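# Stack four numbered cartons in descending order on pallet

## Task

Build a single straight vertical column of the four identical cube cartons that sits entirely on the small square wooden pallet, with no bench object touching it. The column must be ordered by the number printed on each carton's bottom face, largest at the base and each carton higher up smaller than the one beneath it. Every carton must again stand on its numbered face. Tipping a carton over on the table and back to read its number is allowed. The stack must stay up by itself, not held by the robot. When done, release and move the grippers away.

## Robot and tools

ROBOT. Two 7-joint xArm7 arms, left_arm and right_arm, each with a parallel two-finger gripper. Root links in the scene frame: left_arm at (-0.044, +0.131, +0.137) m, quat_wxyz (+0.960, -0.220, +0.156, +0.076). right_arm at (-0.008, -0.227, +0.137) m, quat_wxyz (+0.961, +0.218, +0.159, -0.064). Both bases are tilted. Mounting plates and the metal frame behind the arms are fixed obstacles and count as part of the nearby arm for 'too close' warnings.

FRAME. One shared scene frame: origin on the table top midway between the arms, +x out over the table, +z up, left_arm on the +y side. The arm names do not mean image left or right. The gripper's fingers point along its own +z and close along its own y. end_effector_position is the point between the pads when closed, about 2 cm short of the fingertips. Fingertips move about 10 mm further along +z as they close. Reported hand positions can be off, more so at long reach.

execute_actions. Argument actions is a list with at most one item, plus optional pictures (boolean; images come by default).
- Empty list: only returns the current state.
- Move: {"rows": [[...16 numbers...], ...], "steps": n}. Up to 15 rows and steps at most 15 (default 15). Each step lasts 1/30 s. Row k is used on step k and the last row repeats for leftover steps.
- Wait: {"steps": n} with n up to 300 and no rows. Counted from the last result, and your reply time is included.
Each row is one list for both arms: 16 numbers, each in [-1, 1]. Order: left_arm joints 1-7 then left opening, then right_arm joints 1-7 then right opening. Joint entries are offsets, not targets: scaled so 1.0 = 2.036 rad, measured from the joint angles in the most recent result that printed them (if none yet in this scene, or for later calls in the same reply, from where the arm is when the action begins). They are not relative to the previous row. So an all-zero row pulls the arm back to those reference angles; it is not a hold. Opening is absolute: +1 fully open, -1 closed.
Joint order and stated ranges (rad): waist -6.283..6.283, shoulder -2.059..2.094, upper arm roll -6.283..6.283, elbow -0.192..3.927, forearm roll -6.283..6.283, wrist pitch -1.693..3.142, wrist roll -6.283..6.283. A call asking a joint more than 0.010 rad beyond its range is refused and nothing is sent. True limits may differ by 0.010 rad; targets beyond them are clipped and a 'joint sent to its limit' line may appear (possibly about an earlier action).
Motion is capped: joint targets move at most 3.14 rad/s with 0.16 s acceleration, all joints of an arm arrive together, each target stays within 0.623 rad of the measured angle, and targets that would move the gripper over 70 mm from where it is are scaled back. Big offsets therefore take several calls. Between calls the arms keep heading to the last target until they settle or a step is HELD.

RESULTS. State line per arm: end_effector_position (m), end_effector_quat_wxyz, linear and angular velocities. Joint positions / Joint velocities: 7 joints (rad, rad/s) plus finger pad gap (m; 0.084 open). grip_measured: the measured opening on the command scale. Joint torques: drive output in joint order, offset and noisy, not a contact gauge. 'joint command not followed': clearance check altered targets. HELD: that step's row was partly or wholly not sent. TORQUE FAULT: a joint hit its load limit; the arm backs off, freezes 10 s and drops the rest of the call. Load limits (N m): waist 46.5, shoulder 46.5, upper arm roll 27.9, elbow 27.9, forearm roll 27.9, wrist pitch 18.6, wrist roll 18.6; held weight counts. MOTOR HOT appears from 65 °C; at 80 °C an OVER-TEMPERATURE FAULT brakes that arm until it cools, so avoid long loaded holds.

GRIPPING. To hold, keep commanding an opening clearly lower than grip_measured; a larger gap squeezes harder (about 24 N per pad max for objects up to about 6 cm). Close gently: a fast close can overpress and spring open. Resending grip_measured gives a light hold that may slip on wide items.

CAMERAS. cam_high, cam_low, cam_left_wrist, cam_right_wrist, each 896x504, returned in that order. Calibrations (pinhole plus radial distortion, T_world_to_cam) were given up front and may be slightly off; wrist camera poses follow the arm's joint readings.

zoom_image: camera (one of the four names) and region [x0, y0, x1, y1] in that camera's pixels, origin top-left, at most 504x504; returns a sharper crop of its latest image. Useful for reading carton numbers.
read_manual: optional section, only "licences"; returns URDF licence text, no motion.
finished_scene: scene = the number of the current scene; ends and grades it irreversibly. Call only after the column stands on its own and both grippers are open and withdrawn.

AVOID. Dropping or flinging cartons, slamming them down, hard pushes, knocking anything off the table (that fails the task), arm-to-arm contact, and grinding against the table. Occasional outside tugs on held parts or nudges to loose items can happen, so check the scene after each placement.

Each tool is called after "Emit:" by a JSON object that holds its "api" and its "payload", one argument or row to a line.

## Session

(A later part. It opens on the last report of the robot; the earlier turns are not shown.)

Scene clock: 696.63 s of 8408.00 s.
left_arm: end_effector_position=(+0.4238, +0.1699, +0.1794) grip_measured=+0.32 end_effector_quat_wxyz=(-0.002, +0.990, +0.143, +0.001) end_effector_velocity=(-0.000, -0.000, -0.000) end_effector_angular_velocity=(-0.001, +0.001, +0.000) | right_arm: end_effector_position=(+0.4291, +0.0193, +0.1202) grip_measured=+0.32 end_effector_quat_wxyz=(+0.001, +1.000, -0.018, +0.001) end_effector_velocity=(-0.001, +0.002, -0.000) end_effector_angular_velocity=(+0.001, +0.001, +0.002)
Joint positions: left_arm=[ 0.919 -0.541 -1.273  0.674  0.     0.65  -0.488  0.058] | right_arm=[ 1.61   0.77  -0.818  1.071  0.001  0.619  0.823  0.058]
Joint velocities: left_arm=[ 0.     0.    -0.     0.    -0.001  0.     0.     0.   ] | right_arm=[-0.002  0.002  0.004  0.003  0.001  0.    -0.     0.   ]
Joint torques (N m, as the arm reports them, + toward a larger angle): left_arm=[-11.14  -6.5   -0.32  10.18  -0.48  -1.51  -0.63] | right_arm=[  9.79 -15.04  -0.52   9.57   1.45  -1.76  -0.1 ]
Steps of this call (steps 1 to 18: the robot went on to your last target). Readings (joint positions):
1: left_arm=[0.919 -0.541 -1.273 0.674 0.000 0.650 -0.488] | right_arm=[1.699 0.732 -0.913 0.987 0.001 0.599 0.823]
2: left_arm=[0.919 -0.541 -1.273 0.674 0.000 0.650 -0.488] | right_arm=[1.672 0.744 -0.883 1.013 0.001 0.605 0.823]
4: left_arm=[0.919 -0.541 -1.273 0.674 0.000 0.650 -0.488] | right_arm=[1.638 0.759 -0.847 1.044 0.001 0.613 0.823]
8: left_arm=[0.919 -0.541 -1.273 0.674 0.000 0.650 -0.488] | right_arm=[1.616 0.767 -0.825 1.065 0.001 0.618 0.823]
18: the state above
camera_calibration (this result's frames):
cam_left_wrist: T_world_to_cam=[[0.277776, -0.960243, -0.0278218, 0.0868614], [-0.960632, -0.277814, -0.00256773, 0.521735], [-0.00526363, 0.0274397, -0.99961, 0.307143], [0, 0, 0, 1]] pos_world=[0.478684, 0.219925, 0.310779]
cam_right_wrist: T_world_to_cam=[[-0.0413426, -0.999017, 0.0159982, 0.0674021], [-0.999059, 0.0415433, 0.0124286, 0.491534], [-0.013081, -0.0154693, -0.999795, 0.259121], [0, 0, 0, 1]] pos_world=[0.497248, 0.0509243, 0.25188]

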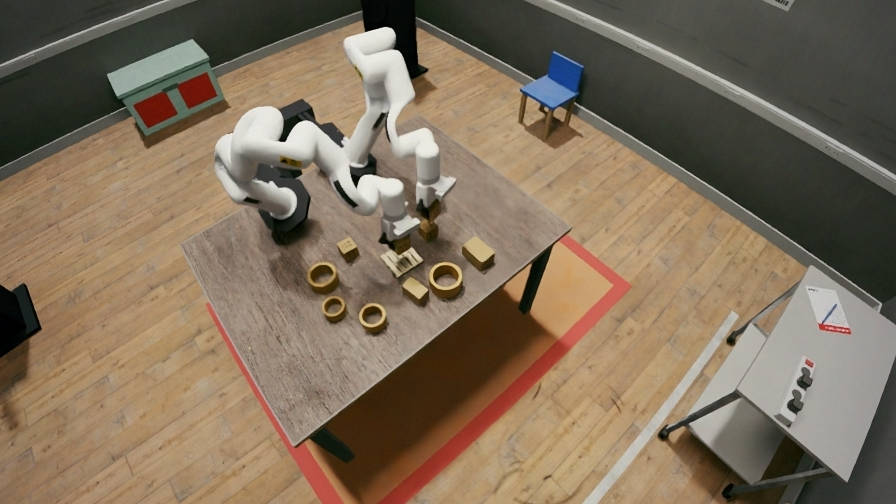

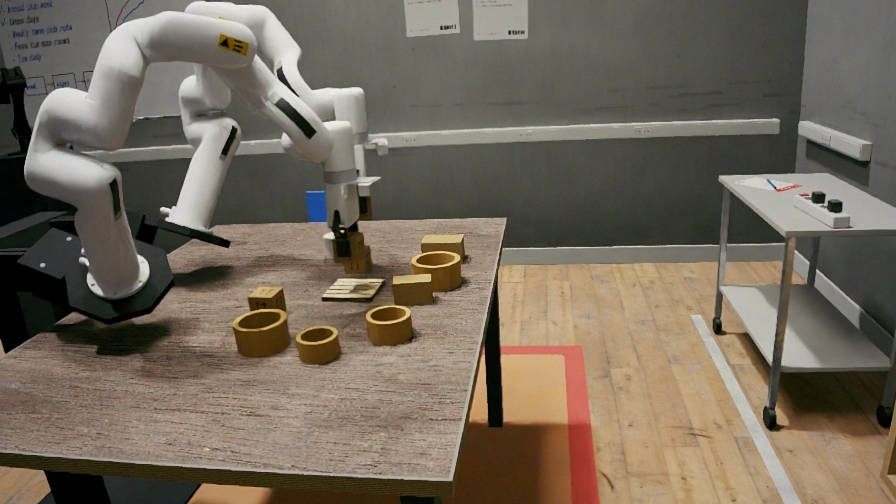

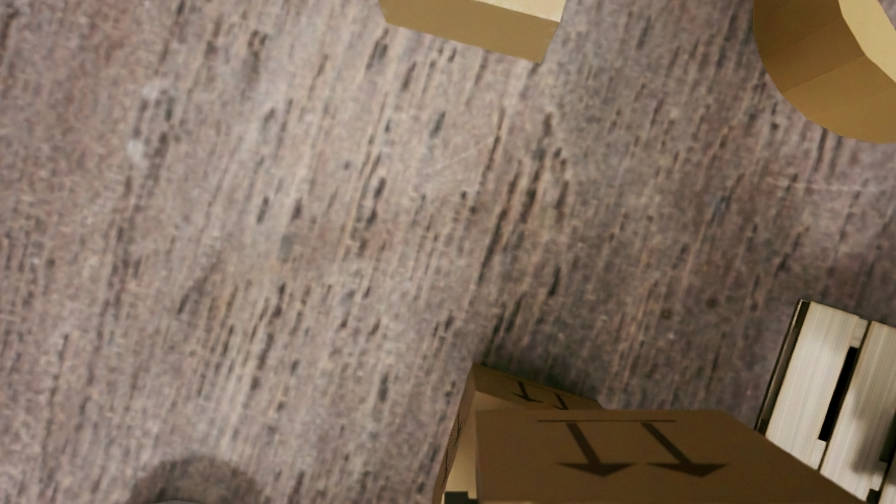

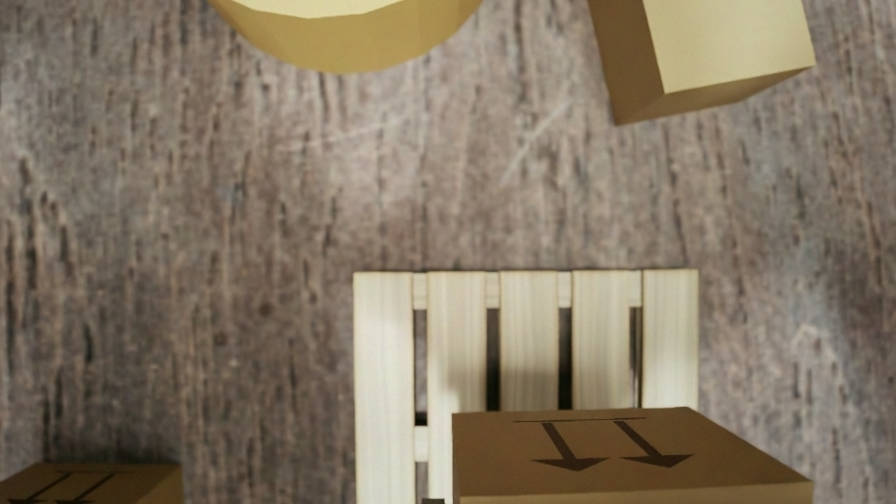

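Emit:
{"api": "execute_actions", "payload": {
  "actions": [
    {"rows":[[0,0,0,0,0,0,0,-0.3,-0.004,0.003,0.003,0,0,-0.004,0,-0.3],[0,0,0,0,0,0,0,-0.3,-0.01,0.008,0.007,0.0005,0,-0.009,0,-0.3],[0,0,0,0,0,0,0,-0.3,-0.018,0.013,0.012,0.001,0,-0.016,0,-0.3],[0,0,0,0,0,0,0,-0.3,-0.026,0.019,0.018,0.002,0,-0.024,0,-0.3],[0,0,0,0,0,0,0,-0.3,-0.034,0.025,0.023,0.003,0,-0.031,0,-0.3],[0,0,0,0,0,0,0,-0.3,-0.042,0.031,0.029,0.004,0,-0.039,0,-0.3],[0,0,0,0,0,0,0,-0.3,-0.049,0.037,0.034,0.005,0,-0.046,0,-0.3],[0,0,0,0,0,0,0,-0.3,-0.056,0.043,0.0385,0.006,0,-0.0525,0,-0.3],[0,0,0,0,0,0,0,-0.3,-0.062,0.048,0.0427,0.007,0,-0.0585,0,-0.3],[0,0,0,0,0,0,0,-0.3,-0.067,0.052,0.046,0.008,0,-0.0635,0,-0.3],[0,0,0,0,0,0,0,-0.3,-0.0715,0.0555,0.049,0.0087,0,-0.0675,0,-0.3],[0,0,0,0,0,0,0,-0.3,-0.075,0.058,0.0515,0.0093,0,-0.0707,0,-0.3],[0,0,0,0,0,0,0,-0.3,-0.0777,0.0603,0.0533,0.0098,0,-0.0733,0,-0.3],[0,0,0,0,0,0,0,-0.3,-0.0797,0.062,0.0547,0.0101,0,-0.0752,0,-0.3],[0,0,0,0,0,0,0,-0.3,-0.0811,0.063,0.0557,0.0103,0,-0.0765,0,-0.3]],"steps":15}
  ],
  "pictures": false
}}

Emit:
{"api": "execute_actions", "payload": {
  "actions": [
    {"steps":15}
  ]
}}

Scene clock: 722.03 s of 8408.00 s.
left_arm: end_effector_position=(+0.4238, +0.1699, +0.1794) grip_measured=+0.32 end_effector_quat_wxyz=(-0.002, +0.990, +0.143, +0.001) end_effector_velocity=(+0.000, +0.000, -0.000) end_effector_angular_velocity=(-0.001, -0.000, +0.001) | right_arm: end_effector_position=(+0.4288, +0.0191, +0.0584) grip_measured=+0.32 end_effector_quat_wxyz=(+0.002, +1.000, -0.017, +0.000) end_effector_velocity=(-0.005, +0.004, -0.106) end_effector_angular_velocity=(+0.018, +0.007, +0.001)
Joint positions: left_arm=[ 0.919 -0.541 -1.273  0.674  0.     0.65  -0.488  0.058] | right_arm=[ 1.47   0.879 -0.722  1.087  0.001  0.489  0.823  0.058]
Joint velocities: left_arm=[ 0.     0.001  0.001  0.    -0.001 -0.001  0.    -0.   ] | right_arm=[-0.242  0.191  0.166  0.043  0.001 -0.232 -0.    -0.   ]
Joint torques (N m, as the arm reports them, + toward a larger angle): left_arm=[-11.3   -6.58  -0.36  10.04  -0.56  -1.6   -0.56] | right_arm=[ 12.33 -18.25  -1.21   9.38   1.2   -2.17  -0.11]
Steps of this call (steps 1 to 15: the robot went on to your last target; steps 16 to 90: nothing new was sent; then 21.90 s passed at rest; steps 91 to 105: all 15 steps of this action). Readings (joint positions):
91: left_arm=[0.919 -0.541 -1.273 0.674 0.000 0.650 -0.488] | right_arm=[1.610 0.770 -0.817 1.072 0.001 0.619 0.823]
92: left_arm=[0.919 -0.541 -1.273 0.674 0.000 0.650 -0.488] | right_arm=[1.609 0.771 -0.817 1.072 0.001 0.618 0.823]
94: left_arm=[0.919 -0.541 -1.273 0.674 0.000 0.650 -0.488] | right_arm=[1.601 0.776 -0.811 1.073 0.001 0.610 0.823]
98: left_arm=[0.919 -0.541 -1.273 0.674 0.000 0.650 -0.488] | right_arm=[1.557 0.809 -0.781 1.076 0.001 0.570 0.823]
105: the state above

Scene clock: 722.53 s of 8408.00 s.
left_arm: end_effector_position=(+0.4238, +0.1699, +0.1794) grip_measured=+0.32 end_effector_quat_wxyz=(-0.002, +0.990, +0.143, +0.001) end_effector_velocity=(+0.000, +0.000, +0.000) end_effector_angular_velocity=(+0.000, -0.000, -0.000) | right_arm: end_effector_position=(+0.4285, +0.0204, +0.0481) grip_measured=+0.32 end_effector_quat_wxyz=(-0.000, +1.000, -0.017, +0.000) end_effector_velocity=(+0.000, -0.000, -0.000) end_effector_angular_velocity=(+0.000, +0.000, -0.000)
Joint positions: left_arm=[ 0.919 -0.541 -1.273  0.674  0.     0.65  -0.488  0.058] | right_arm=[ 1.446  0.898 -0.705  1.093  0.001  0.464  0.823  0.058]
Joint velocities: left_arm=[-0. -0.  0. -0.  0. -0.  0.  0.] | right_arm=[-0.001 -0.     0.     0.    -0.001 -0.     0.     0.   ]
Joint torques (N m, as the arm reports them, + toward a larger angle): left_arm=[-11.33  -6.21  -0.31  10.27  -0.64  -1.52  -0.66] | right_arm=[ 11.04 -17.15  -0.7    8.65   1.08  -1.57   0.03]
Steps of this call (steps 1 to 15: the robot went on to your last target). Readings (joint positions):
1: left_arm=[0.919 -0.541 -1.273 0.674 0.000 0.650 -0.488] | right_arm=[1.463 0.884 -0.717 1.088 0.001 0.482 0.823]
2: left_arm=[0.919 -0.541 -1.273 0.674 0.000 0.650 -0.488] | right_arm=[1.457 0.889 -0.714 1.089 0.001 0.476 0.823]
4: left_arm=[0.919 -0.541 -1.273 0.674 0.000 0.650 -0.488] | right_arm=[1.451 0.894 -0.709 1.091 0.001 0.470 0.823]
8: left_arm=[0.919 -0.541 -1.273 0.674 0.000 0.650 -0.488] | right_arm=[1.447 0.897 -0.706 1.093 0.001 0.465 0.823]
15: the state above
camera_calibration (this result's frames):
cam_left_wrist: T_world_to_cam=[[0.277776, -0.960243, -0.0278217, 0.0868613], [-0.960632, -0.277814, -0.00256779, 0.521735], [-0.00526356, 0.0274397, -0.99961, 0.307143], [0, 0, 0, 1]] pos_world=[0.478684, 0.219925, 0.310779]
cam_right_wrist: T_world_to_cam=[[-0.0397098, -0.999104, 0.0146584, 0.0689592], [-0.999117, 0.0399028, 0.0131183, 0.491821], [-0.0136915, -0.0141246, -0.999807, 0.187292], [0, 0, 0, 1]] pos_world=[0.49669, 0.0519177, 0.179793]

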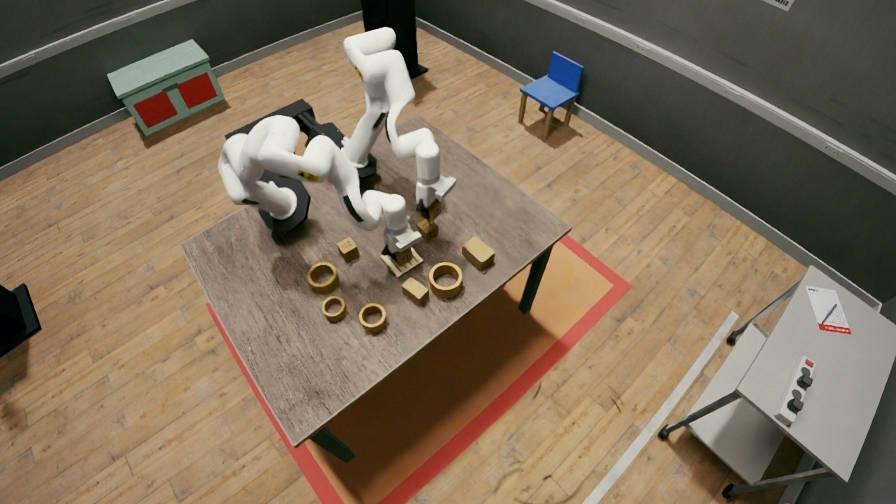

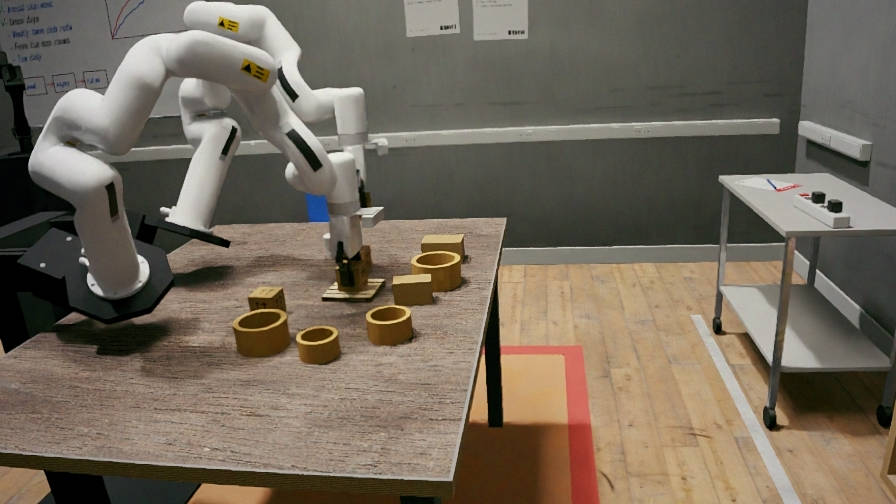

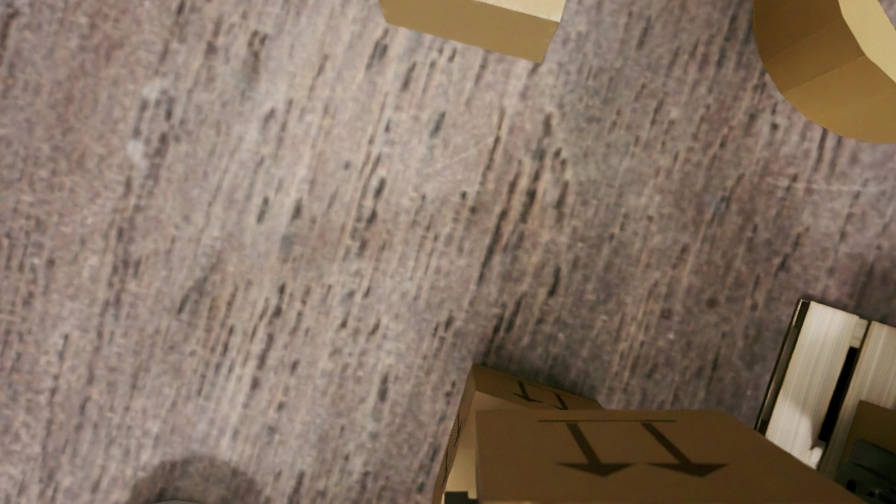

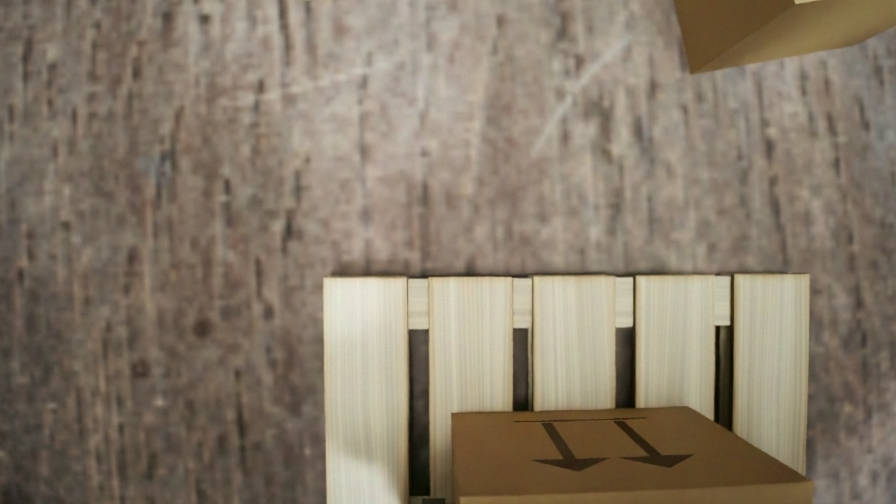

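Emit:
{"api": "execute_actions", "payload": {
  "actions": [
    {"rows":[[0,0,0,0,0,0,0,-0.3,-0.0013,0.001,0.0009,0.0001,0,-0.0013,0,-0.3],[0,0,0,0,0,0,0,-0.3,-0.0013,0.001,0.0009,0.0001,0,-0.0013,0,-0.3],[0,0,0,0,0,0,0,-0.3,-0.0013,0.001,0.0009,0.0001,0,-0.0013,0,-0.3],[0,0,0,0,0,0,0,-0.3,-0.0013,0.001,0.0009,0.0001,0,-0.0013,0,-0.3],[0,0,0,0,0,0,0,-0.3,-0.0013,0.001,0.0009,0.0001,0,-0.0013,0,-0.1],[0,0,0,0,0,0,0,-0.3,-0.0013,0.001,0.0009,0.0001,0,-0.0013,0,0.1],[0,0,0,0,0,0,0,-0.3,-0.0013,0.001,0.0009,0.0001,0,-0.0013,0,0.3],[0,0,0,0,0,0,0,-0.3,-0.0013,0.001,0.0009,0.0001,0,-0.0013,0,0.4],[0,0,0,0,0,0,0,-0.3,-0.0013,0.001,0.0009,0.0001,0,-0.0013,0,0.5],[0,0,0,0,0,0,0,-0.3,-0.0013,0.001,0.0009,0.0001,0,-0.0013,0,0.6],[0,0,0,0,0,0,0,-0.3,-0.0013,0.001,0.0009,0.0001,0,-0.0013,0,0.7],[0,0,0,0,0,0,0,-0.3,-0.0013,0.001,0.0009,0.0001,0,-0.0013,0,0.8]],"steps":15}
  ],
  "pictures": false
}}

Emit:
{"api": "execute_actions", "payload": {
  "actions": [
    {"rows":[[0,0,0,0,0,0,0,-0.3,0.004,-0.003,-0.003,-0.0007,0,0.004,0,0.8],[0,0,0,0,0,0,0,-0.3,0.01,-0.008,-0.007,-0.0017,0,0.009,0,0.8],[0,0,0,0,0,0,0,-0.3,0.018,-0.014,-0.012,-0.003,0,0.017,0,0.8],[0,0,0,0,0,0,0,-0.3,0.026,-0.021,-0.018,-0.0043,0,0.025,0,0.8],[0,0,0,0,0,0,0,-0.3,0.034,-0.027,-0.023,-0.0055,0,0.033,0,0.8],[0,0,0,0,0,0,0,-0.3,0.042,-0.034,-0.029,-0.0066,0,0.04,0,0.8],[0,0,0,0,0,0,0,-0.3,0.05,-0.04,-0.034,-0.0076,0,0.048,0,0.8],[0,0,0,0,0,0,0,-0.3,0.058,-0.046,-0.04,-0.0085,0,0.055,0,0.8],[0,0,0,0,0,0,0,-0.3,0.066,-0.052,-0.045,-0.0093,0,0.063,0,0.8],[0,0,0,0,0,0,0,-0.3,0.073,-0.057,-0.05,-0.01,0,0.069,0,0.8],[0,0,0,0,0,0,0,-0.3,0.078,-0.061,-0.054,-0.0104,0,0.074,0,0.8],[0,0,0,0,0,0,0,-0.3,0.082,-0.064,-0.0564,-0.0108,0,0.0774,0,0.8]],"steps":15}
  ],
  "pictures": false
}}

Emit:
{"api": "execute_actions", "payload": {
  "actions": [
    {"steps":8}
  ],
  "pictures": false
}}

Emit:
{"api": "execute_actions", "payload": {
  "actions": [
    {"rows":[[0,0,0,0,0,0,0,-0.3,0.015,-0.004,-0.011,-0.015,0,-0.005,0.001,0.8],[0,0,0,0,0,0,0,-0.3,0.037,-0.011,-0.028,-0.038,0,-0.013,0.003,0.8],[0,0,0,0,0,0,0,-0.3,0.066,-0.02,-0.05,-0.068,0,-0.024,0.005,0.8],[0,0,0,0,0,0,0,-0.3,0.096,-0.029,-0.072,-0.098,0,-0.035,0.008,0.8],[0.01,-0.001,-0.015,0.005,0,-0.001,0,-0.3,0.125,-0.038,-0.095,-0.129,0,-0.046,0.01,0.8],[0.027,-0.004,-0.04,0.012,0,-0.002,0,-0.3,0.155,-0.046,-0.117,-0.159,0,-0.057,0.013,0.8],[0.049,-0.007,-0.073,0.023,0,-0.005,0,-0.3,0.184,-0.055,-0.139,-0.189,0,-0.067,0.015,0.8],[0.074,-0.01,-0.109,0.034,0,-0.007,0,-0.3,0.213,-0.064,-0.162,-0.22,0,-0.078,0.017,0.8],[0.098,-0.014,-0.145,0.045,0,-0.009,0,-0.3,0.243,-0.073,-0.184,-0.25,0,-0.089,0.02,0.8],[0.123,-0.017,-0.182,0.057,0,-0.011,0,-0.3,0.272,-0.082,-0.206,-0.28,0,-0.1,0.022,0.8],[0.147,-0.021,-0.218,0.068,0,-0.014,0,-0.3,0.302,-0.091,-0.228,-0.31,0,-0.11,0.025,0.8],[0.172,-0.024,-0.254,0.079,0,-0.016,0,-0.3,0.328,-0.098,-0.248,-0.337,0,-0.12,0.027,0.8],[0.196,-0.028,-0.291,0.091,0,-0.018,0,-0.3,0.346,-0.104,-0.262,-0.356,0,-0.127,0.028,0.8],[0.221,-0.031,-0.327,0.102,0,-0.02,0,-0.3,0.361,-0.108,-0.273,-0.371,0,-0.132,0.029,0.8],[0.2451,-0.0349,-0.3635,0.1135,0,-0.0226,0,-0.3,0.368,-0.1105,-0.2785,-0.3787,0,-0.1346,0.03,0.8]],"steps":15}
  ],
  "pictures": false
}}

Emit:
{"api": "execute_actions", "payload": {
  "actions": [
    {"steps":25}
  ]
}}

Scene clock: 756.73 s of 8408.00 s.
left_arm: end_effector_position=(+0.4238, +0.1699, +0.1794) grip_measured=+0.32 end_effector_quat_wxyz=(-0.002, +0.990, +0.143, +0.001) end_effector_velocity=(-0.000, -0.000, -0.000) end_effector_angular_velocity=(-0.000, +0.001, -0.000) | right_arm: end_effector_position=(+0.4278, +0.0193, +0.0455) grip_measured=+0.79 end_effector_quat_wxyz=(+0.001, +1.000, -0.017, -0.001) end_effector_velocity=(+0.007, +0.010, +0.011) end_effector_angular_velocity=(+0.024, -0.015, +0.001)
Joint positions: left_arm=[ 0.919 -0.541 -1.273  0.674  0.     0.65  -0.488  0.058] | right_arm=[ 1.442  0.902 -0.703  1.092  0.001  0.461  0.823  0.076]
Joint velocities: left_arm=[ 0.     0.001 -0.    -0.     0.001  0.001 -0.     0.   ] | right_arm=[ 0.007 -0.014 -0.001  0.014 -0.001  0.     0.     0.01 ]
Joint torques (N m, as the arm reports them, + toward a larger angle): left_arm=[-11.37  -6.44  -0.25  10.24  -0.53  -1.6   -0.53] | right_arm=[  9.84 -17.31  -0.7    8.06   1.21  -1.86  -0.04]
Steps of this call (steps 1 to 15: the robot went on to your last target; steps 16 to 90: nothing new was sent; then 30.70 s passed at rest; steps 91 to 105: all 15 steps of this action). Readings (joint positions):
91: left_arm=[0.919 -0.541 -1.273 0.674 0.000 0.650 -0.488] | right_arm=[1.445 0.898 -0.705 1.092 0.001 0.464 0.823]
92: left_arm=[0.919 -0.541 -1.273 0.674 0.000 0.650 -0.488] | right_arm=[1.445 0.898 -0.704 1.092 0.001 0.463 0.823]
94: left_arm=[0.919 -0.541 -1.273 0.674 0.000 0.650 -0.488] | right_arm=[1.444 0.898 -0.704 1.092 0.001 0.463 0.823]
98: left_arm=[0.919 -0.541 -1.273 0.674 0.000 0.650 -0.488] | right_arm=[1.443 0.899 -0.703 1.093 0.001 0.462 0.823]
105: the state above

Scene clock: 757.23 s of 8408.00 s.
left_arm: end_effector_position=(+0.4238, +0.1699, +0.1794) grip_measured=+0.32 end_effector_quat_wxyz=(-0.002, +0.990, +0.143, +0.001) end_effector_velocity=(+0.000, -0.000, -0.000) end_effector_angular_velocity=(-0.001, -0.000, +0.001) | right_arm: end_effector_position=(+0.4299, +0.0199, +0.1123) grip_measured=+0.80 end_effector_quat_wxyz=(+0.000, +1.000, -0.018, +0.002) end_effector_velocity=(-0.002, +0.004, +0.099) end_effector_angular_velocity=(+0.024, -0.001, -0.001)
Joint positions: left_arm=[ 0.919 -0.541 -1.273  0.674  0.     0.65  -0.488  0.058] | right_arm=[ 1.591  0.784 -0.805  1.073  0.001  0.6    0.823  0.077]
Joint velocities: left_arm=[ 0.     0.001  0.     0.    -0.    -0.001 -0.    -0.   ] | right_arm=[ 0.222 -0.172 -0.151 -0.014 -0.     0.2    0.     0.   ]
Joint torques (N m, as the arm reports them, + toward a larger angle): left_arm=[-11.48  -6.32  -0.54  10.13  -0.65  -1.6   -0.66] | right_arm=[  7.08 -11.7    0.03   8.2    1.26  -1.58  -0.22]
Steps of this call (steps 1 to 15: all 15 steps of this action). Readings (joint positions):
1: left_arm=[0.919 -0.541 -1.273 0.674 0.000 0.650 -0.488] | right_arm=[1.442 0.901 -0.703 1.092 0.001 0.461 0.823]
2: left_arm=[0.919 -0.541 -1.273 0.674 0.000 0.650 -0.488] | right_arm=[1.443 0.901 -0.703 1.092 0.001 0.462 0.823]
4: left_arm=[0.919 -0.541 -1.273 0.674 0.000 0.650 -0.488] | right_arm=[1.450 0.895 -0.709 1.090 0.001 0.470 0.823]
8: left_arm=[0.919 -0.541 -1.273 0.674 0.000 0.650 -0.488] | right_arm=[1.495 0.859 -0.740 1.083 0.001 0.512 0.823]
15: the state above

Scene clock: 757.50 s of 8408.00 s.
left_arm: end_effector_position=(+0.4238, +0.1699, +0.1794) grip_measured=+0.32 end_effector_quat_wxyz=(-0.002, +0.990, +0.143, +0.001) end_effector_velocity=(+0.000, -0.000, -0.000) end_effector_angular_velocity=(-0.002, +0.000, -0.001) | right_arm: end_effector_position=(+0.4285, +0.0179, +0.1179) grip_measured=+0.80 end_effector_quat_wxyz=(+0.002, +1.000, -0.018, -0.000) end_effector_velocity=(+0.001, +0.002, +0.006) end_effector_angular_velocity=(+0.004, -0.002, +0.001)
Joint positions: left_arm=[ 0.919 -0.541 -1.273  0.674  0.     0.65  -0.488  0.058] | right_arm=[ 1.607  0.773 -0.817  1.069  0.001  0.617  0.823  0.077]
Joint velocities: left_arm=[ 0.     0.002 -0.     0.     0.    -0.001  0.    -0.   ] | right_arm=[ 0.011 -0.008 -0.006  0.002 -0.     0.009 -0.    -0.   ]
Joint torques (N m, as the arm reports them, + toward a larger angle): left_arm=[-11.41  -6.22  -0.44  10.17  -0.59  -1.56  -0.63] | right_arm=[ 10.48 -15.02  -0.49   9.65   0.81  -1.56  -0.45]
Steps of this call (steps 1 to 8: the robot went on to your last target). Readings (joint positions):
1: left_arm=[0.919 -0.541 -1.273 0.674 0.000 0.650 -0.488] | right_arm=[1.597 0.780 -0.809 1.073 0.001 0.606 0.823]
2: left_arm=[0.919 -0.541 -1.273 0.674 0.000 0.650 -0.488] | right_arm=[1.601 0.777 -0.811 1.072 0.001 0.610 0.823]
4: left_arm=[0.919 -0.541 -1.273 0.674 0.000 0.650 -0.488] | right_arm=[1.605 0.774 -0.815 1.070 0.001 0.614 0.823]
8: the state above

Scene clock: 758.00 s of 8408.00 s.
left_arm: end_effector_position=(+0.4416, +0.1063, +0.1676) grip_measured=+0.32 end_effector_quat_wxyz=(-0.016, +0.997, +0.068, +0.012) end_effector_velocity=(+0.031, -0.337, -0.091) end_effector_angular_velocity=(+0.033, +0.013, -0.716) | right_arm: end_effector_position=(+0.3450, -0.0695, +0.1260) grip_measured=+0.80 end_effector_quat_wxyz=(+0.011, +0.999, -0.027, +0.022) end_effector_velocity=(-0.267, -0.230, -0.028) end_effector_angular_velocity=(+0.045, +0.042, -0.043)
Joint positions: left_arm=[ 1.15  -0.574 -1.616  0.781  0.     0.628 -0.488  0.058] | right_arm=[ 2.074  0.633 -1.169  0.59   0.001  0.447  0.861  0.077]
Joint velocities: left_arm=[ 1.066 -0.156 -1.6    0.494  0.    -0.096  0.    -0.   ] | right_arm=[ 1.225 -0.366 -0.926 -1.257 -0.001 -0.449  0.097  0.   ]
Joint torques (N m, as the arm reports them, + toward a larger angle): left_arm=[-13.7    3.25   0.54   9.39  -0.65  -1.41  -0.54] | right_arm=[ 6.28 -7.57 -0.83  8.7   1.23 -1.74 -0.04]
Steps of this call (steps 1 to 15: all 15 steps of this action). Readings (joint positions):
1: left_arm=[0.919 -0.541 -1.273 0.674 0.000 0.650 -0.488] | right_arm=[1.608 0.773 -0.817 1.069 0.001 0.618 0.823]
2: left_arm=[0.919 -0.541 -1.273 0.674 0.000 0.650 -0.488] | right_arm=[1.610 0.772 -0.819 1.067 0.001 0.617 0.823]
4: left_arm=[0.919 -0.541 -1.273 0.674 0.000 0.650 -0.488] | right_arm=[1.633 0.765 -0.837 1.044 0.001 0.608 0.825]
8: left_arm=[0.938 -0.544 -1.299 0.682 0.000 0.648 -0.488] | right_arm=[1.769 0.724 -0.940 0.903 0.001 0.558 0.836]
15: the state above

Scene clock: 758.83 s of 8408.00 s.
left_arm: end_effector_position=(+0.4360, +0.0160, +0.1391) grip_measured=+0.32 end_effector_quat_wxyz=(-0.001, +1.000, -0.017, -0.000) end_effector_velocity=(-0.000, -0.001, -0.001) end_effector_angular_velocity=(+0.002, +0.001, -0.002) | right_arm: end_effector_position=(+0.2744, -0.1227, +0.1120) grip_measured=+0.80 end_effector_quat_wxyz=(+0.004, +1.000, -0.029, +0.004) end_effector_velocity=(-0.001, +0.000, -0.000) end_effector_angular_velocity=(+0.000, +0.001, +0.001)
Joint positions: left_arm=[ 1.418 -0.612 -2.013  0.905  0.     0.604 -0.488  0.058] | right_arm=[ 2.356  0.548 -1.384  0.299  0.001  0.343  0.884  0.077]
Joint velocities: left_arm=[ 0.001 -0.002 -0.003  0.001  0.     0.    -0.    -0.   ] | right_arm=[ 0.001 -0.001  0.001 -0.001  0.001  0.     0.     0.   ]
Joint torques (N m, as the arm reports them, + toward a larger angle): left_arm=[-15.8   14.91  -0.52   9.85  -0.56  -1.48  -0.53] | right_arm=[ 4.95 -2.93 -0.23  7.34  1.02 -1.59  0.06]
Steps of this call (steps 1 to 25: the robot went on to your last target). Readings (joint positions):
1: left_arm=[1.185 -0.579 -1.669 0.798 0.001 0.625 -0.488] | right_arm=[2.114 0.621 -1.200 0.548 0.001 0.432 0.864]
2: left_arm=[1.220 -0.584 -1.720 0.813 0.000 0.622 -0.488] | right_arm=[2.154 0.609 -1.230 0.507 0.001 0.418 0.867]
4: left_arm=[1.287 -0.594 -1.818 0.844 0.000 0.616 -0.488] | right_arm=[2.230 0.586 -1.288 0.428 0.001 0.390 0.873]
8: left_arm=[1.385 -0.609 -1.967 0.889 0.001 0.607 -0.488] | right_arm=[2.328 0.556 -1.362 0.325 0.001 0.355 0.881]
25: the state above
camera_calibration (this result's frames):
cam_left_wrist: T_world_to_cam=[[-0.0379174, -0.998936, -0.0262633, 0.072623], [-0.99928, 0.0379286, 0.0000719729, 0.501952], [0.000924237, 0.0262472, -0.999655, 0.2685], [0, 0, 0, 1]] pos_world=[0.504097, 0.04646, 0.270278]
cam_right_wrist: T_world_to_cam=[[-0.063075, -0.997743, 0.0230422, -0.0754565], [-0.99799, 0.063198, 0.00464678, 0.34627], [-0.00609251, -0.0227028, -0.999724, 0.24383], [0, 0, 0, 1]] pos_world=[0.3423, -0.0916341, 0.243892]

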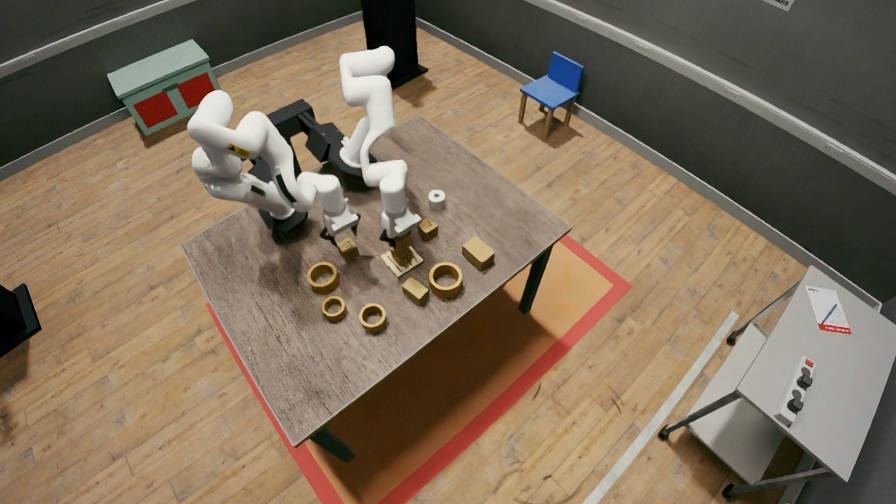

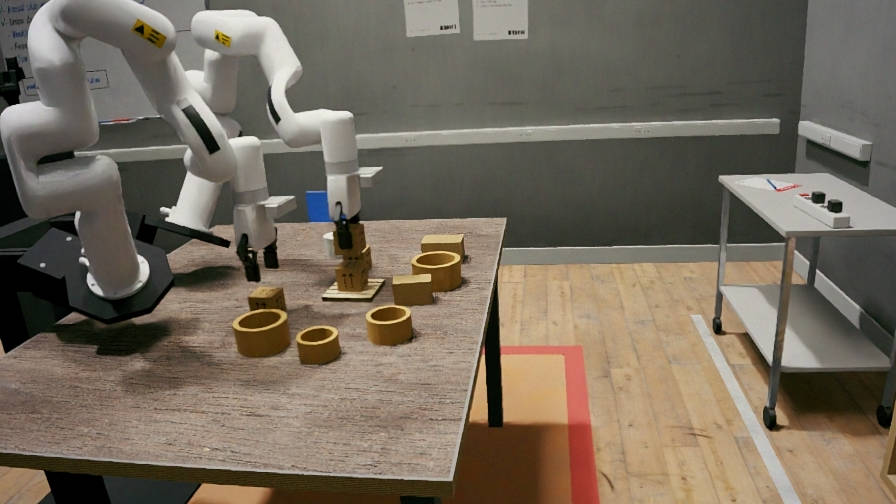

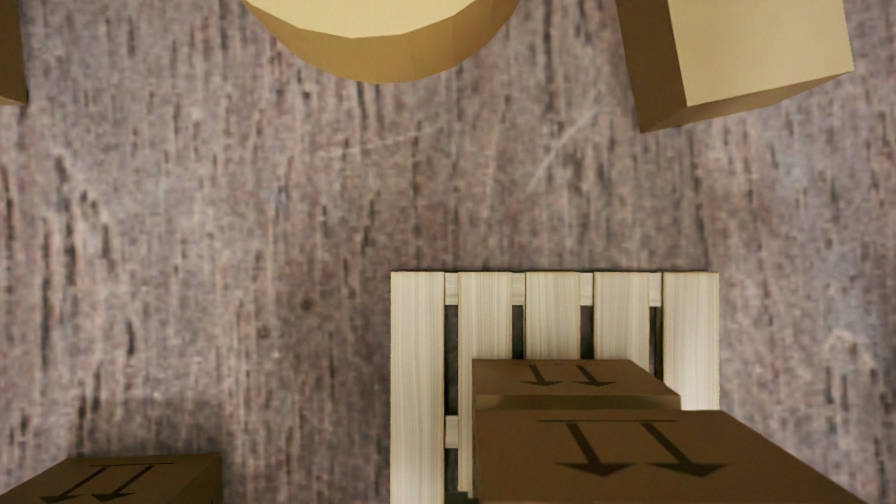

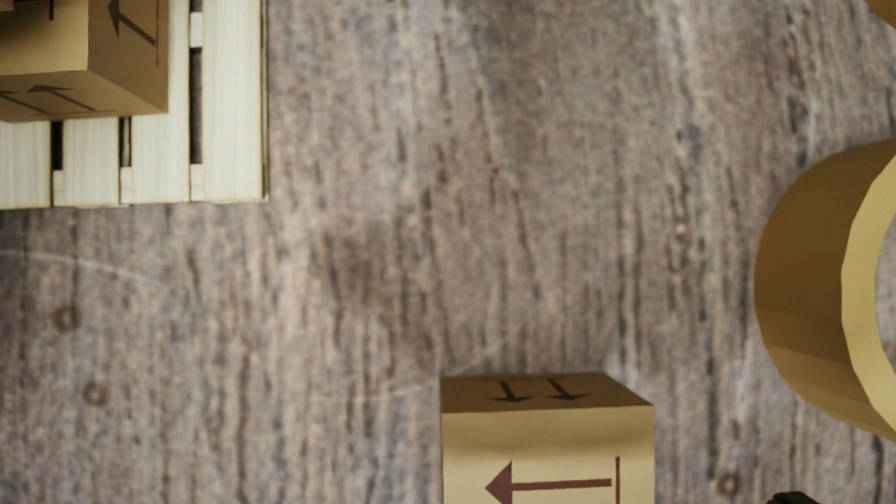

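Emit:
{"api": "zoom_image", "payload": {
  "camera": "cam_left_wrist",
  "region": [440, 330, 760, 450]
}}

Region (440, 330, 760, 450) of cam_left_wrist's 896x504 image, scaled by 1.575, with more detail than that image has; it fills the top 189 rows of this view, and the rest is white.

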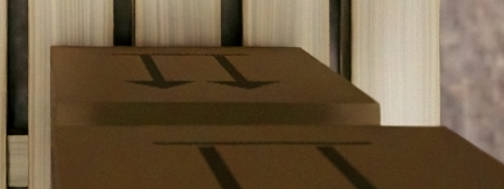

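Emit:
{"api": "execute_actions", "payload": {
  "actions": [
    {"rows":[[0.003,-0.001,-0.003,-0.001,0,-0.003,0,-0.3,-0.011,0.001,0.01,0,0,-0.006,0,0.8],[0.008,-0.003,-0.007,-0.002,0,-0.007,-0.001,-0.3,-0.03,0.003,0.027,0.0005,0,-0.016,0,0.8],[0.013,-0.004,-0.011,-0.003,0,-0.011,-0.001,-0.3,-0.056,0.006,0.05,0.001,0,-0.029,0,0.8],[0.018,-0.006,-0.016,-0.004,0,-0.015,-0.001,-0.3,-0.084,0.009,0.074,0.0015,0,-0.044,0,0.8],[0.023,-0.008,-0.02,-0.005,0,-0.02,-0.002,-0.3,-0.1124,0.0117,0.099,0.002,0,-0.0583,0,0.8],[0.028,-0.009,-0.025,-0.0055,0,-0.024,-0.002,-0.3,-0.138,0.019,0.12,0.004,0,-0.073,0,0.8],[0.032,-0.011,-0.028,-0.006,0,-0.027,-0.002,-0.3,-0.163,0.027,0.14,0.006,0,-0.087,0,0.8],[0.036,-0.012,-0.032,-0.0065,0,-0.031,-0.0025,-0.3,-0.187,0.035,0.16,0.0085,0,-0.101,0,0.8],[0.0395,-0.0131,-0.0349,-0.007,0,-0.0338,-0.0025,-0.3,-0.209,0.043,0.177,0.011,0,-0.1135,0,0.8],[0.0395,-0.0131,-0.0349,-0.007,0,-0.0338,-0.0025,-0.3,-0.228,0.05,0.193,0.0135,0,-0.1245,0,0.8],[0.0395,-0.0131,-0.0349,-0.007,0,-0.0338,-0.0025,-0.3,-0.245,0.0565,0.2065,0.0157,0,-0.134,0,0.8],[0.0395,-0.0131,-0.0349,-0.007,0,-0.0338,-0.0025,-0.3,-0.259,0.062,0.218,0.0176,0,-0.142,0,0.8],[0.0395,-0.0131,-0.0349,-0.007,0,-0.0338,-0.0025,-0.3,-0.27,0.066,0.227,0.019,0,-0.1485,0,0.8],[0.0395,-0.0131,-0.0349,-0.007,0,-0.0338,-0.0025,-0.3,-0.277,0.069,0.2325,0.02,0,-0.1525,0,0.8],[0.0395,-0.0131,-0.0349,-0.007,0,-0.0338,-0.0025,-0.3,-0.2815,0.0706,0.2361,0.0205,0,-0.155,0,0.8]],"steps":15}
  ],
  "pictures": false
}}

Emit:
{"api": "execute_actions", "payload": {
  "actions": [
    {"steps":18}
  ],
  "pictures": false
}}

Emit:
{"api": "execute_actions", "payload": {
  "actions": [
    {"rows":[[0,0,0,0,0,0,0,-0.3,0,0,0,0,0,0,0,0.72],[0,0,0,0,0,0,0,-0.3,0,0,0,0,0,0,0,0.64],[0,0,0,0,0,0,0,-0.3,0,0,0,0,0,0,0,0.56],[0,0,0,0,0,0,0,-0.3,0,0,0,0,0,0,0,0.5],[0,0,0,0,0,0,0,-0.3,0,0,0,0,0,0,0,0.44],[0,0,0,0,0,0,0,-0.3,0,0,0,0,0,0,0,0.39],[0,0,0,0,0,0,0,-0.3,0,0,0,0,0,0,0,0.35],[0,0,0,0,0,0,0,-0.3,0,0,0,0,0,0,0,0.31],[0,0,0,0,0,0,0,-0.3,0,0,0,0,0,0,0,0.26],[0,0,0,0,0,0,0,-0.3,0,0,0,0,0,0,0,0.2],[0,0,0,0,0,0,0,-0.3,0,0,0,0,0,0,0,0.1],[0,0,0,0,0,0,0,-0.3,0,0,0,0,0,0,0,0],[0,0,0,0,0,0,0,-0.3,0,0,0,0,0,0,0,-0.1],[0,0,0,0,0,0,0,-0.3,0,0,0,0,0,0,0,-0.2],[0,0,0,0,0,0,0,-0.3,0,0,0,0,0,0,0,-0.3]],"steps":15}
  ]
}}

Emit:
{"api": "zoom_image", "payload": {
  "camera": "cam_left_wrist",
  "region": [440, 330, 760, 450]
}}

Scene clock: 803.37 s of 8408.00 s.
left_arm: end_effector_position=(+0.4322, +0.0153, +0.1152) grip_measured=+0.32 end_effector_quat_wxyz=(-0.001, +1.000, -0.017, -0.001) end_effector_velocity=(+0.003, -0.006, -0.008) end_effector_angular_velocity=(-0.015, -0.015, -0.003) | right_arm: end_effector_position=(+0.2737, -0.1213, +0.0536) grip_measured=+0.80 end_effector_quat_wxyz=(+0.003, +1.000, -0.026, +0.004) end_effector_velocity=(-0.017, +0.000, -0.160) end_effector_angular_velocity=(+0.006, +0.045, +0.009)
Joint positions: left_arm=[ 1.495 -0.638 -2.08   0.891  0.     0.538 -0.493  0.058] | right_arm=[ 1.902  0.65  -1.001  0.326  0.001  0.097  0.884  0.077]
Joint velocities: left_arm=[ 0.04  -0.01  -0.039  0.003 -0.001 -0.043 -0.002 -0.   ] | right_arm=[-1.078  0.377  0.876  0.12  -0.001 -0.607 -0.    -0.   ]
Joint torques (N m, as the arm reports them, + toward a larger angle): left_arm=[-17.2   17.57  -0.57   9.51  -0.57  -1.54  -0.68] | right_arm=[ 8.14 -8.63 -1.35  4.81  1.41 -1.59 -0.07]
Steps of this call (steps 1 to 15: the robot went on to your last target; steps 16 to 90: nothing new was sent; then 41.03 s passed at rest; steps 91 to 105: all 15 steps of this action). Readings (joint positions):
91: left_arm=[1.418 -0.612 -2.013 0.905 0.000 0.604 -0.488] | right_arm=[2.356 0.548 -1.384 0.298 0.001 0.343 0.884]
92: left_arm=[1.419 -0.613 -2.014 0.905 0.000 0.603 -0.488] | right_arm=[2.355 0.548 -1.382 0.298 0.001 0.342 0.884]
94: left_arm=[1.425 -0.615 -2.019 0.904 0.000 0.597 -0.489] | right_arm=[2.334 0.550 -1.364 0.299 0.001 0.331 0.884]
98: left_arm=[1.456 -0.625 -2.046 0.897 0.000 0.571 -0.491] | right_arm=[2.210 0.565 -1.254 0.302 0.001 0.266 0.884]
105: the state above

Scene clock: 803.97 s of 8408.00 s.
left_arm: end_effector_position=(+0.4322, +0.0149, +0.1143) grip_measured=+0.32 end_effector_quat_wxyz=(-0.001, +1.000, -0.017, -0.000) end_effector_velocity=(-0.000, +0.000, -0.000) end_effector_angular_velocity=(+0.000, +0.000, +0.001) | right_arm: end_effector_position=(+0.2702, -0.1198, +0.0357) grip_measured=+0.80 end_effector_quat_wxyz=(+0.001, +1.000, -0.025, -0.000) end_effector_velocity=(-0.000, -0.001, -0.001) end_effector_angular_velocity=(-0.001, +0.001, -0.001)
Joint positions: left_arm=[ 1.499 -0.639 -2.084  0.89   0.     0.535 -0.493  0.058] | right_arm=[ 1.784  0.691 -0.903  0.34   0.001  0.028  0.884  0.077]
Joint velocities: left_arm=[ 0.  0.  0. -0. -0.  0.  0.  0.] | right_arm=[-0.003  0.001  0.002  0.001  0.001 -0.     0.    -0.   ]
Joint torques (N m, as the arm reports them, + toward a larger angle): left_arm=[-16.25  17.33  -0.45   9.3   -0.67  -1.48  -0.56] | right_arm=[ 5.56 -8.01  0.03  3.49  1.07 -1.77 -0.01]
Steps of this call (steps 1 to 18: the robot went on to your last target). Readings (joint positions):
1: left_arm=[1.496 -0.638 -2.081 0.891 0.000 0.537 -0.493] | right_arm=[1.869 0.661 -0.974 0.330 0.001 0.078 0.884]
2: left_arm=[1.497 -0.638 -2.082 0.891 0.000 0.536 -0.493] | right_arm=[1.842 0.671 -0.952 0.333 0.001 0.063 0.884]
4: left_arm=[1.498 -0.639 -2.083 0.891 0.000 0.535 -0.493] | right_arm=[1.810 0.683 -0.926 0.336 0.001 0.044 0.884]
8: left_arm=[1.498 -0.639 -2.083 0.891 0.000 0.535 -0.493] | right_arm=[1.790 0.689 -0.908 0.340 0.001 0.031 0.884]
18: the state above

Scene clock: 804.47 s of 8408.00 s.
left_arm: end_effector_position=(+0.4322, +0.0149, +0.1143) grip_measured=+0.32 end_effector_quat_wxyz=(-0.001, +1.000, -0.017, -0.000) end_effector_velocity=(+0.000, +0.000, -0.000) end_effector_angular_velocity=(+0.000, -0.000, -0.000) | right_arm: end_effector_position=(+0.2702, -0.1198, +0.0357) grip_measured=+0.32 end_effector_quat_wxyz=(+0.000, +1.000, -0.025, -0.000) end_effector_velocity=(+0.000, -0.000, -0.000) end_effector_angular_velocity=(-0.001, -0.000, -0.000)
Joint positions: left_arm=[ 1.499 -0.639 -2.084  0.89   0.     0.535 -0.493  0.058] | right_arm=[ 1.784  0.691 -0.903  0.34   0.001  0.028  0.884  0.058]
Joint velocities: left_arm=[ 0. -0.  0. -0.  0. -0.  0. -0.] | right_arm=[-0.     0.001 -0.001 -0.    -0.    -0.    -0.     0.   ]
Joint torques (N m, as the arm reports them, + toward a larger angle): left_arm=[-16.04  17.47  -0.36   9.29  -0.56  -1.49  -0.57] | right_arm=[ 5.43 -9.26 -0.37  3.43  0.93 -1.8  -0.39]
Steps of this call (steps 1 to 15: all 15 steps of this action). Readings (joint positions):
1: left_arm=[1.499 -0.639 -2.084 0.890 0.000 0.535 -0.493] | right_arm=[1.783 0.691 -0.903 0.340 0.001 0.028 0.884]
2: left_arm=[1.499 -0.639 -2.084 0.890 0.000 0.535 -0.493] | right_arm=[1.783 0.691 -0.903 0.340 0.001 0.028 0.884]
4: left_arm=[1.499 -0.639 -2.084 0.890 0.000 0.535 -0.493] | right_arm=[1.784 0.691 -0.903 0.340 0.001 0.028 0.884]
8: left_arm=[1.499 -0.639 -2.084 0.890 0.000 0.535 -0.493] | right_arm=[1.784 0.691 -0.903 0.340 0.001 0.028 0.884]
15: the state above
camera_calibration (this result's frames):
cam_left_wrist: T_world_to_cam=[[-0.0390395, -0.998899, -0.0260164, 0.0711119], [-0.999237, 0.0390632, -0.000402446, 0.498262], [0.00141828, 0.0259808, -0.999661, 0.24353], [0, 0, 0, 1]] pos_world=[0.500312, 0.0452428, 0.245498]
cam_right_wrist: T_world_to_cam=[[-0.0557767, -0.998319, 0.0157268, -0.0727672], [-0.998336, 0.0559948, 0.0137819, 0.341158], [-0.0146393, -0.0149319, -0.999781, 0.170913], [0, 0, 0, 1]] pos_world=[0.339033, -0.0891959, 0.167319]

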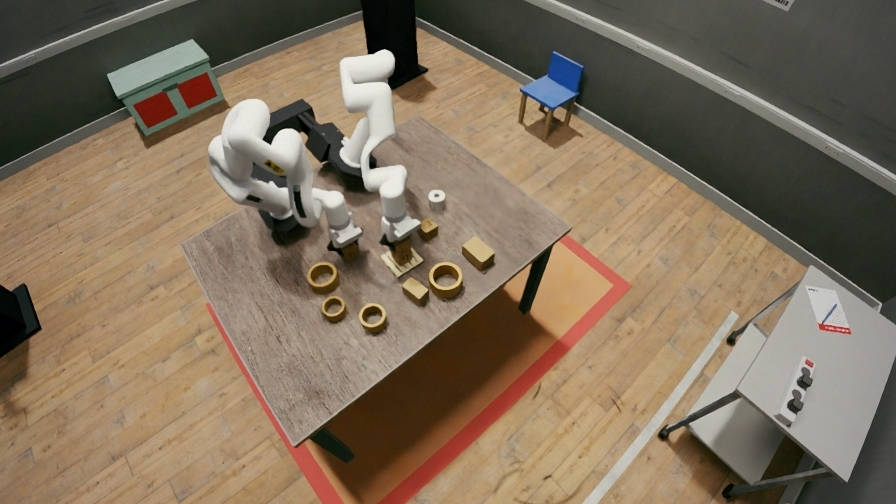

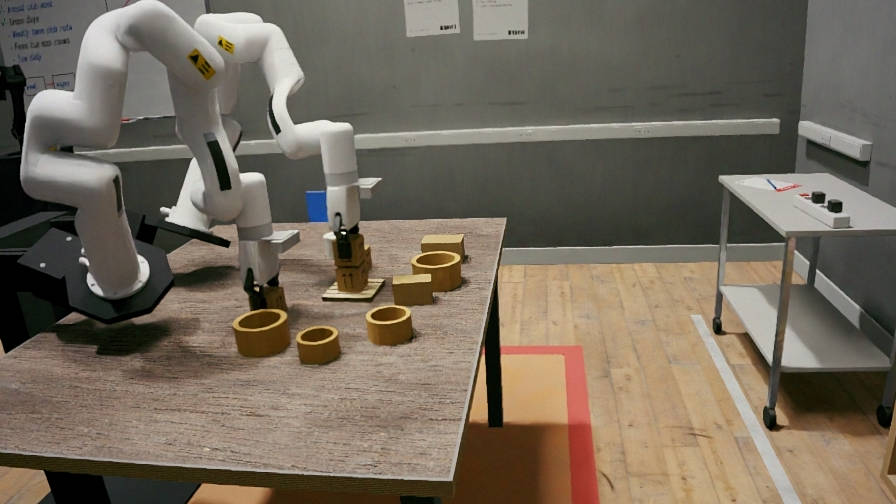

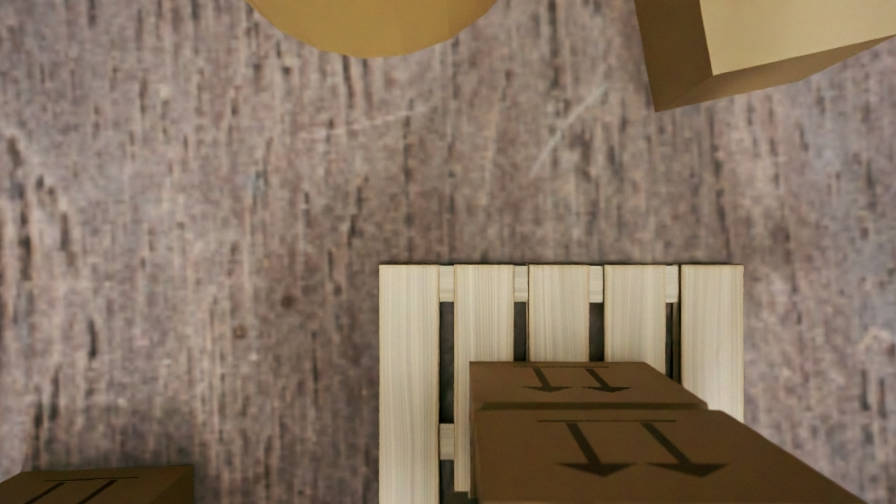

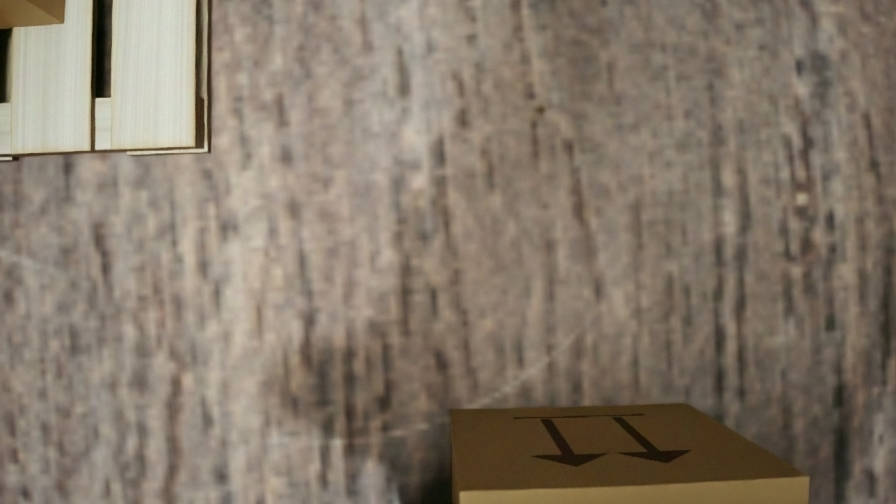

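Region (440, 330, 760, 450) of cam_left_wrist's 896x504 image, scaled by 1.575, with more detail than that image has; it fills the top 189 rows of this view, and the rest is white.

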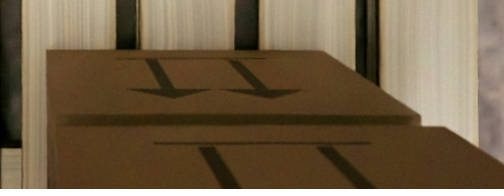

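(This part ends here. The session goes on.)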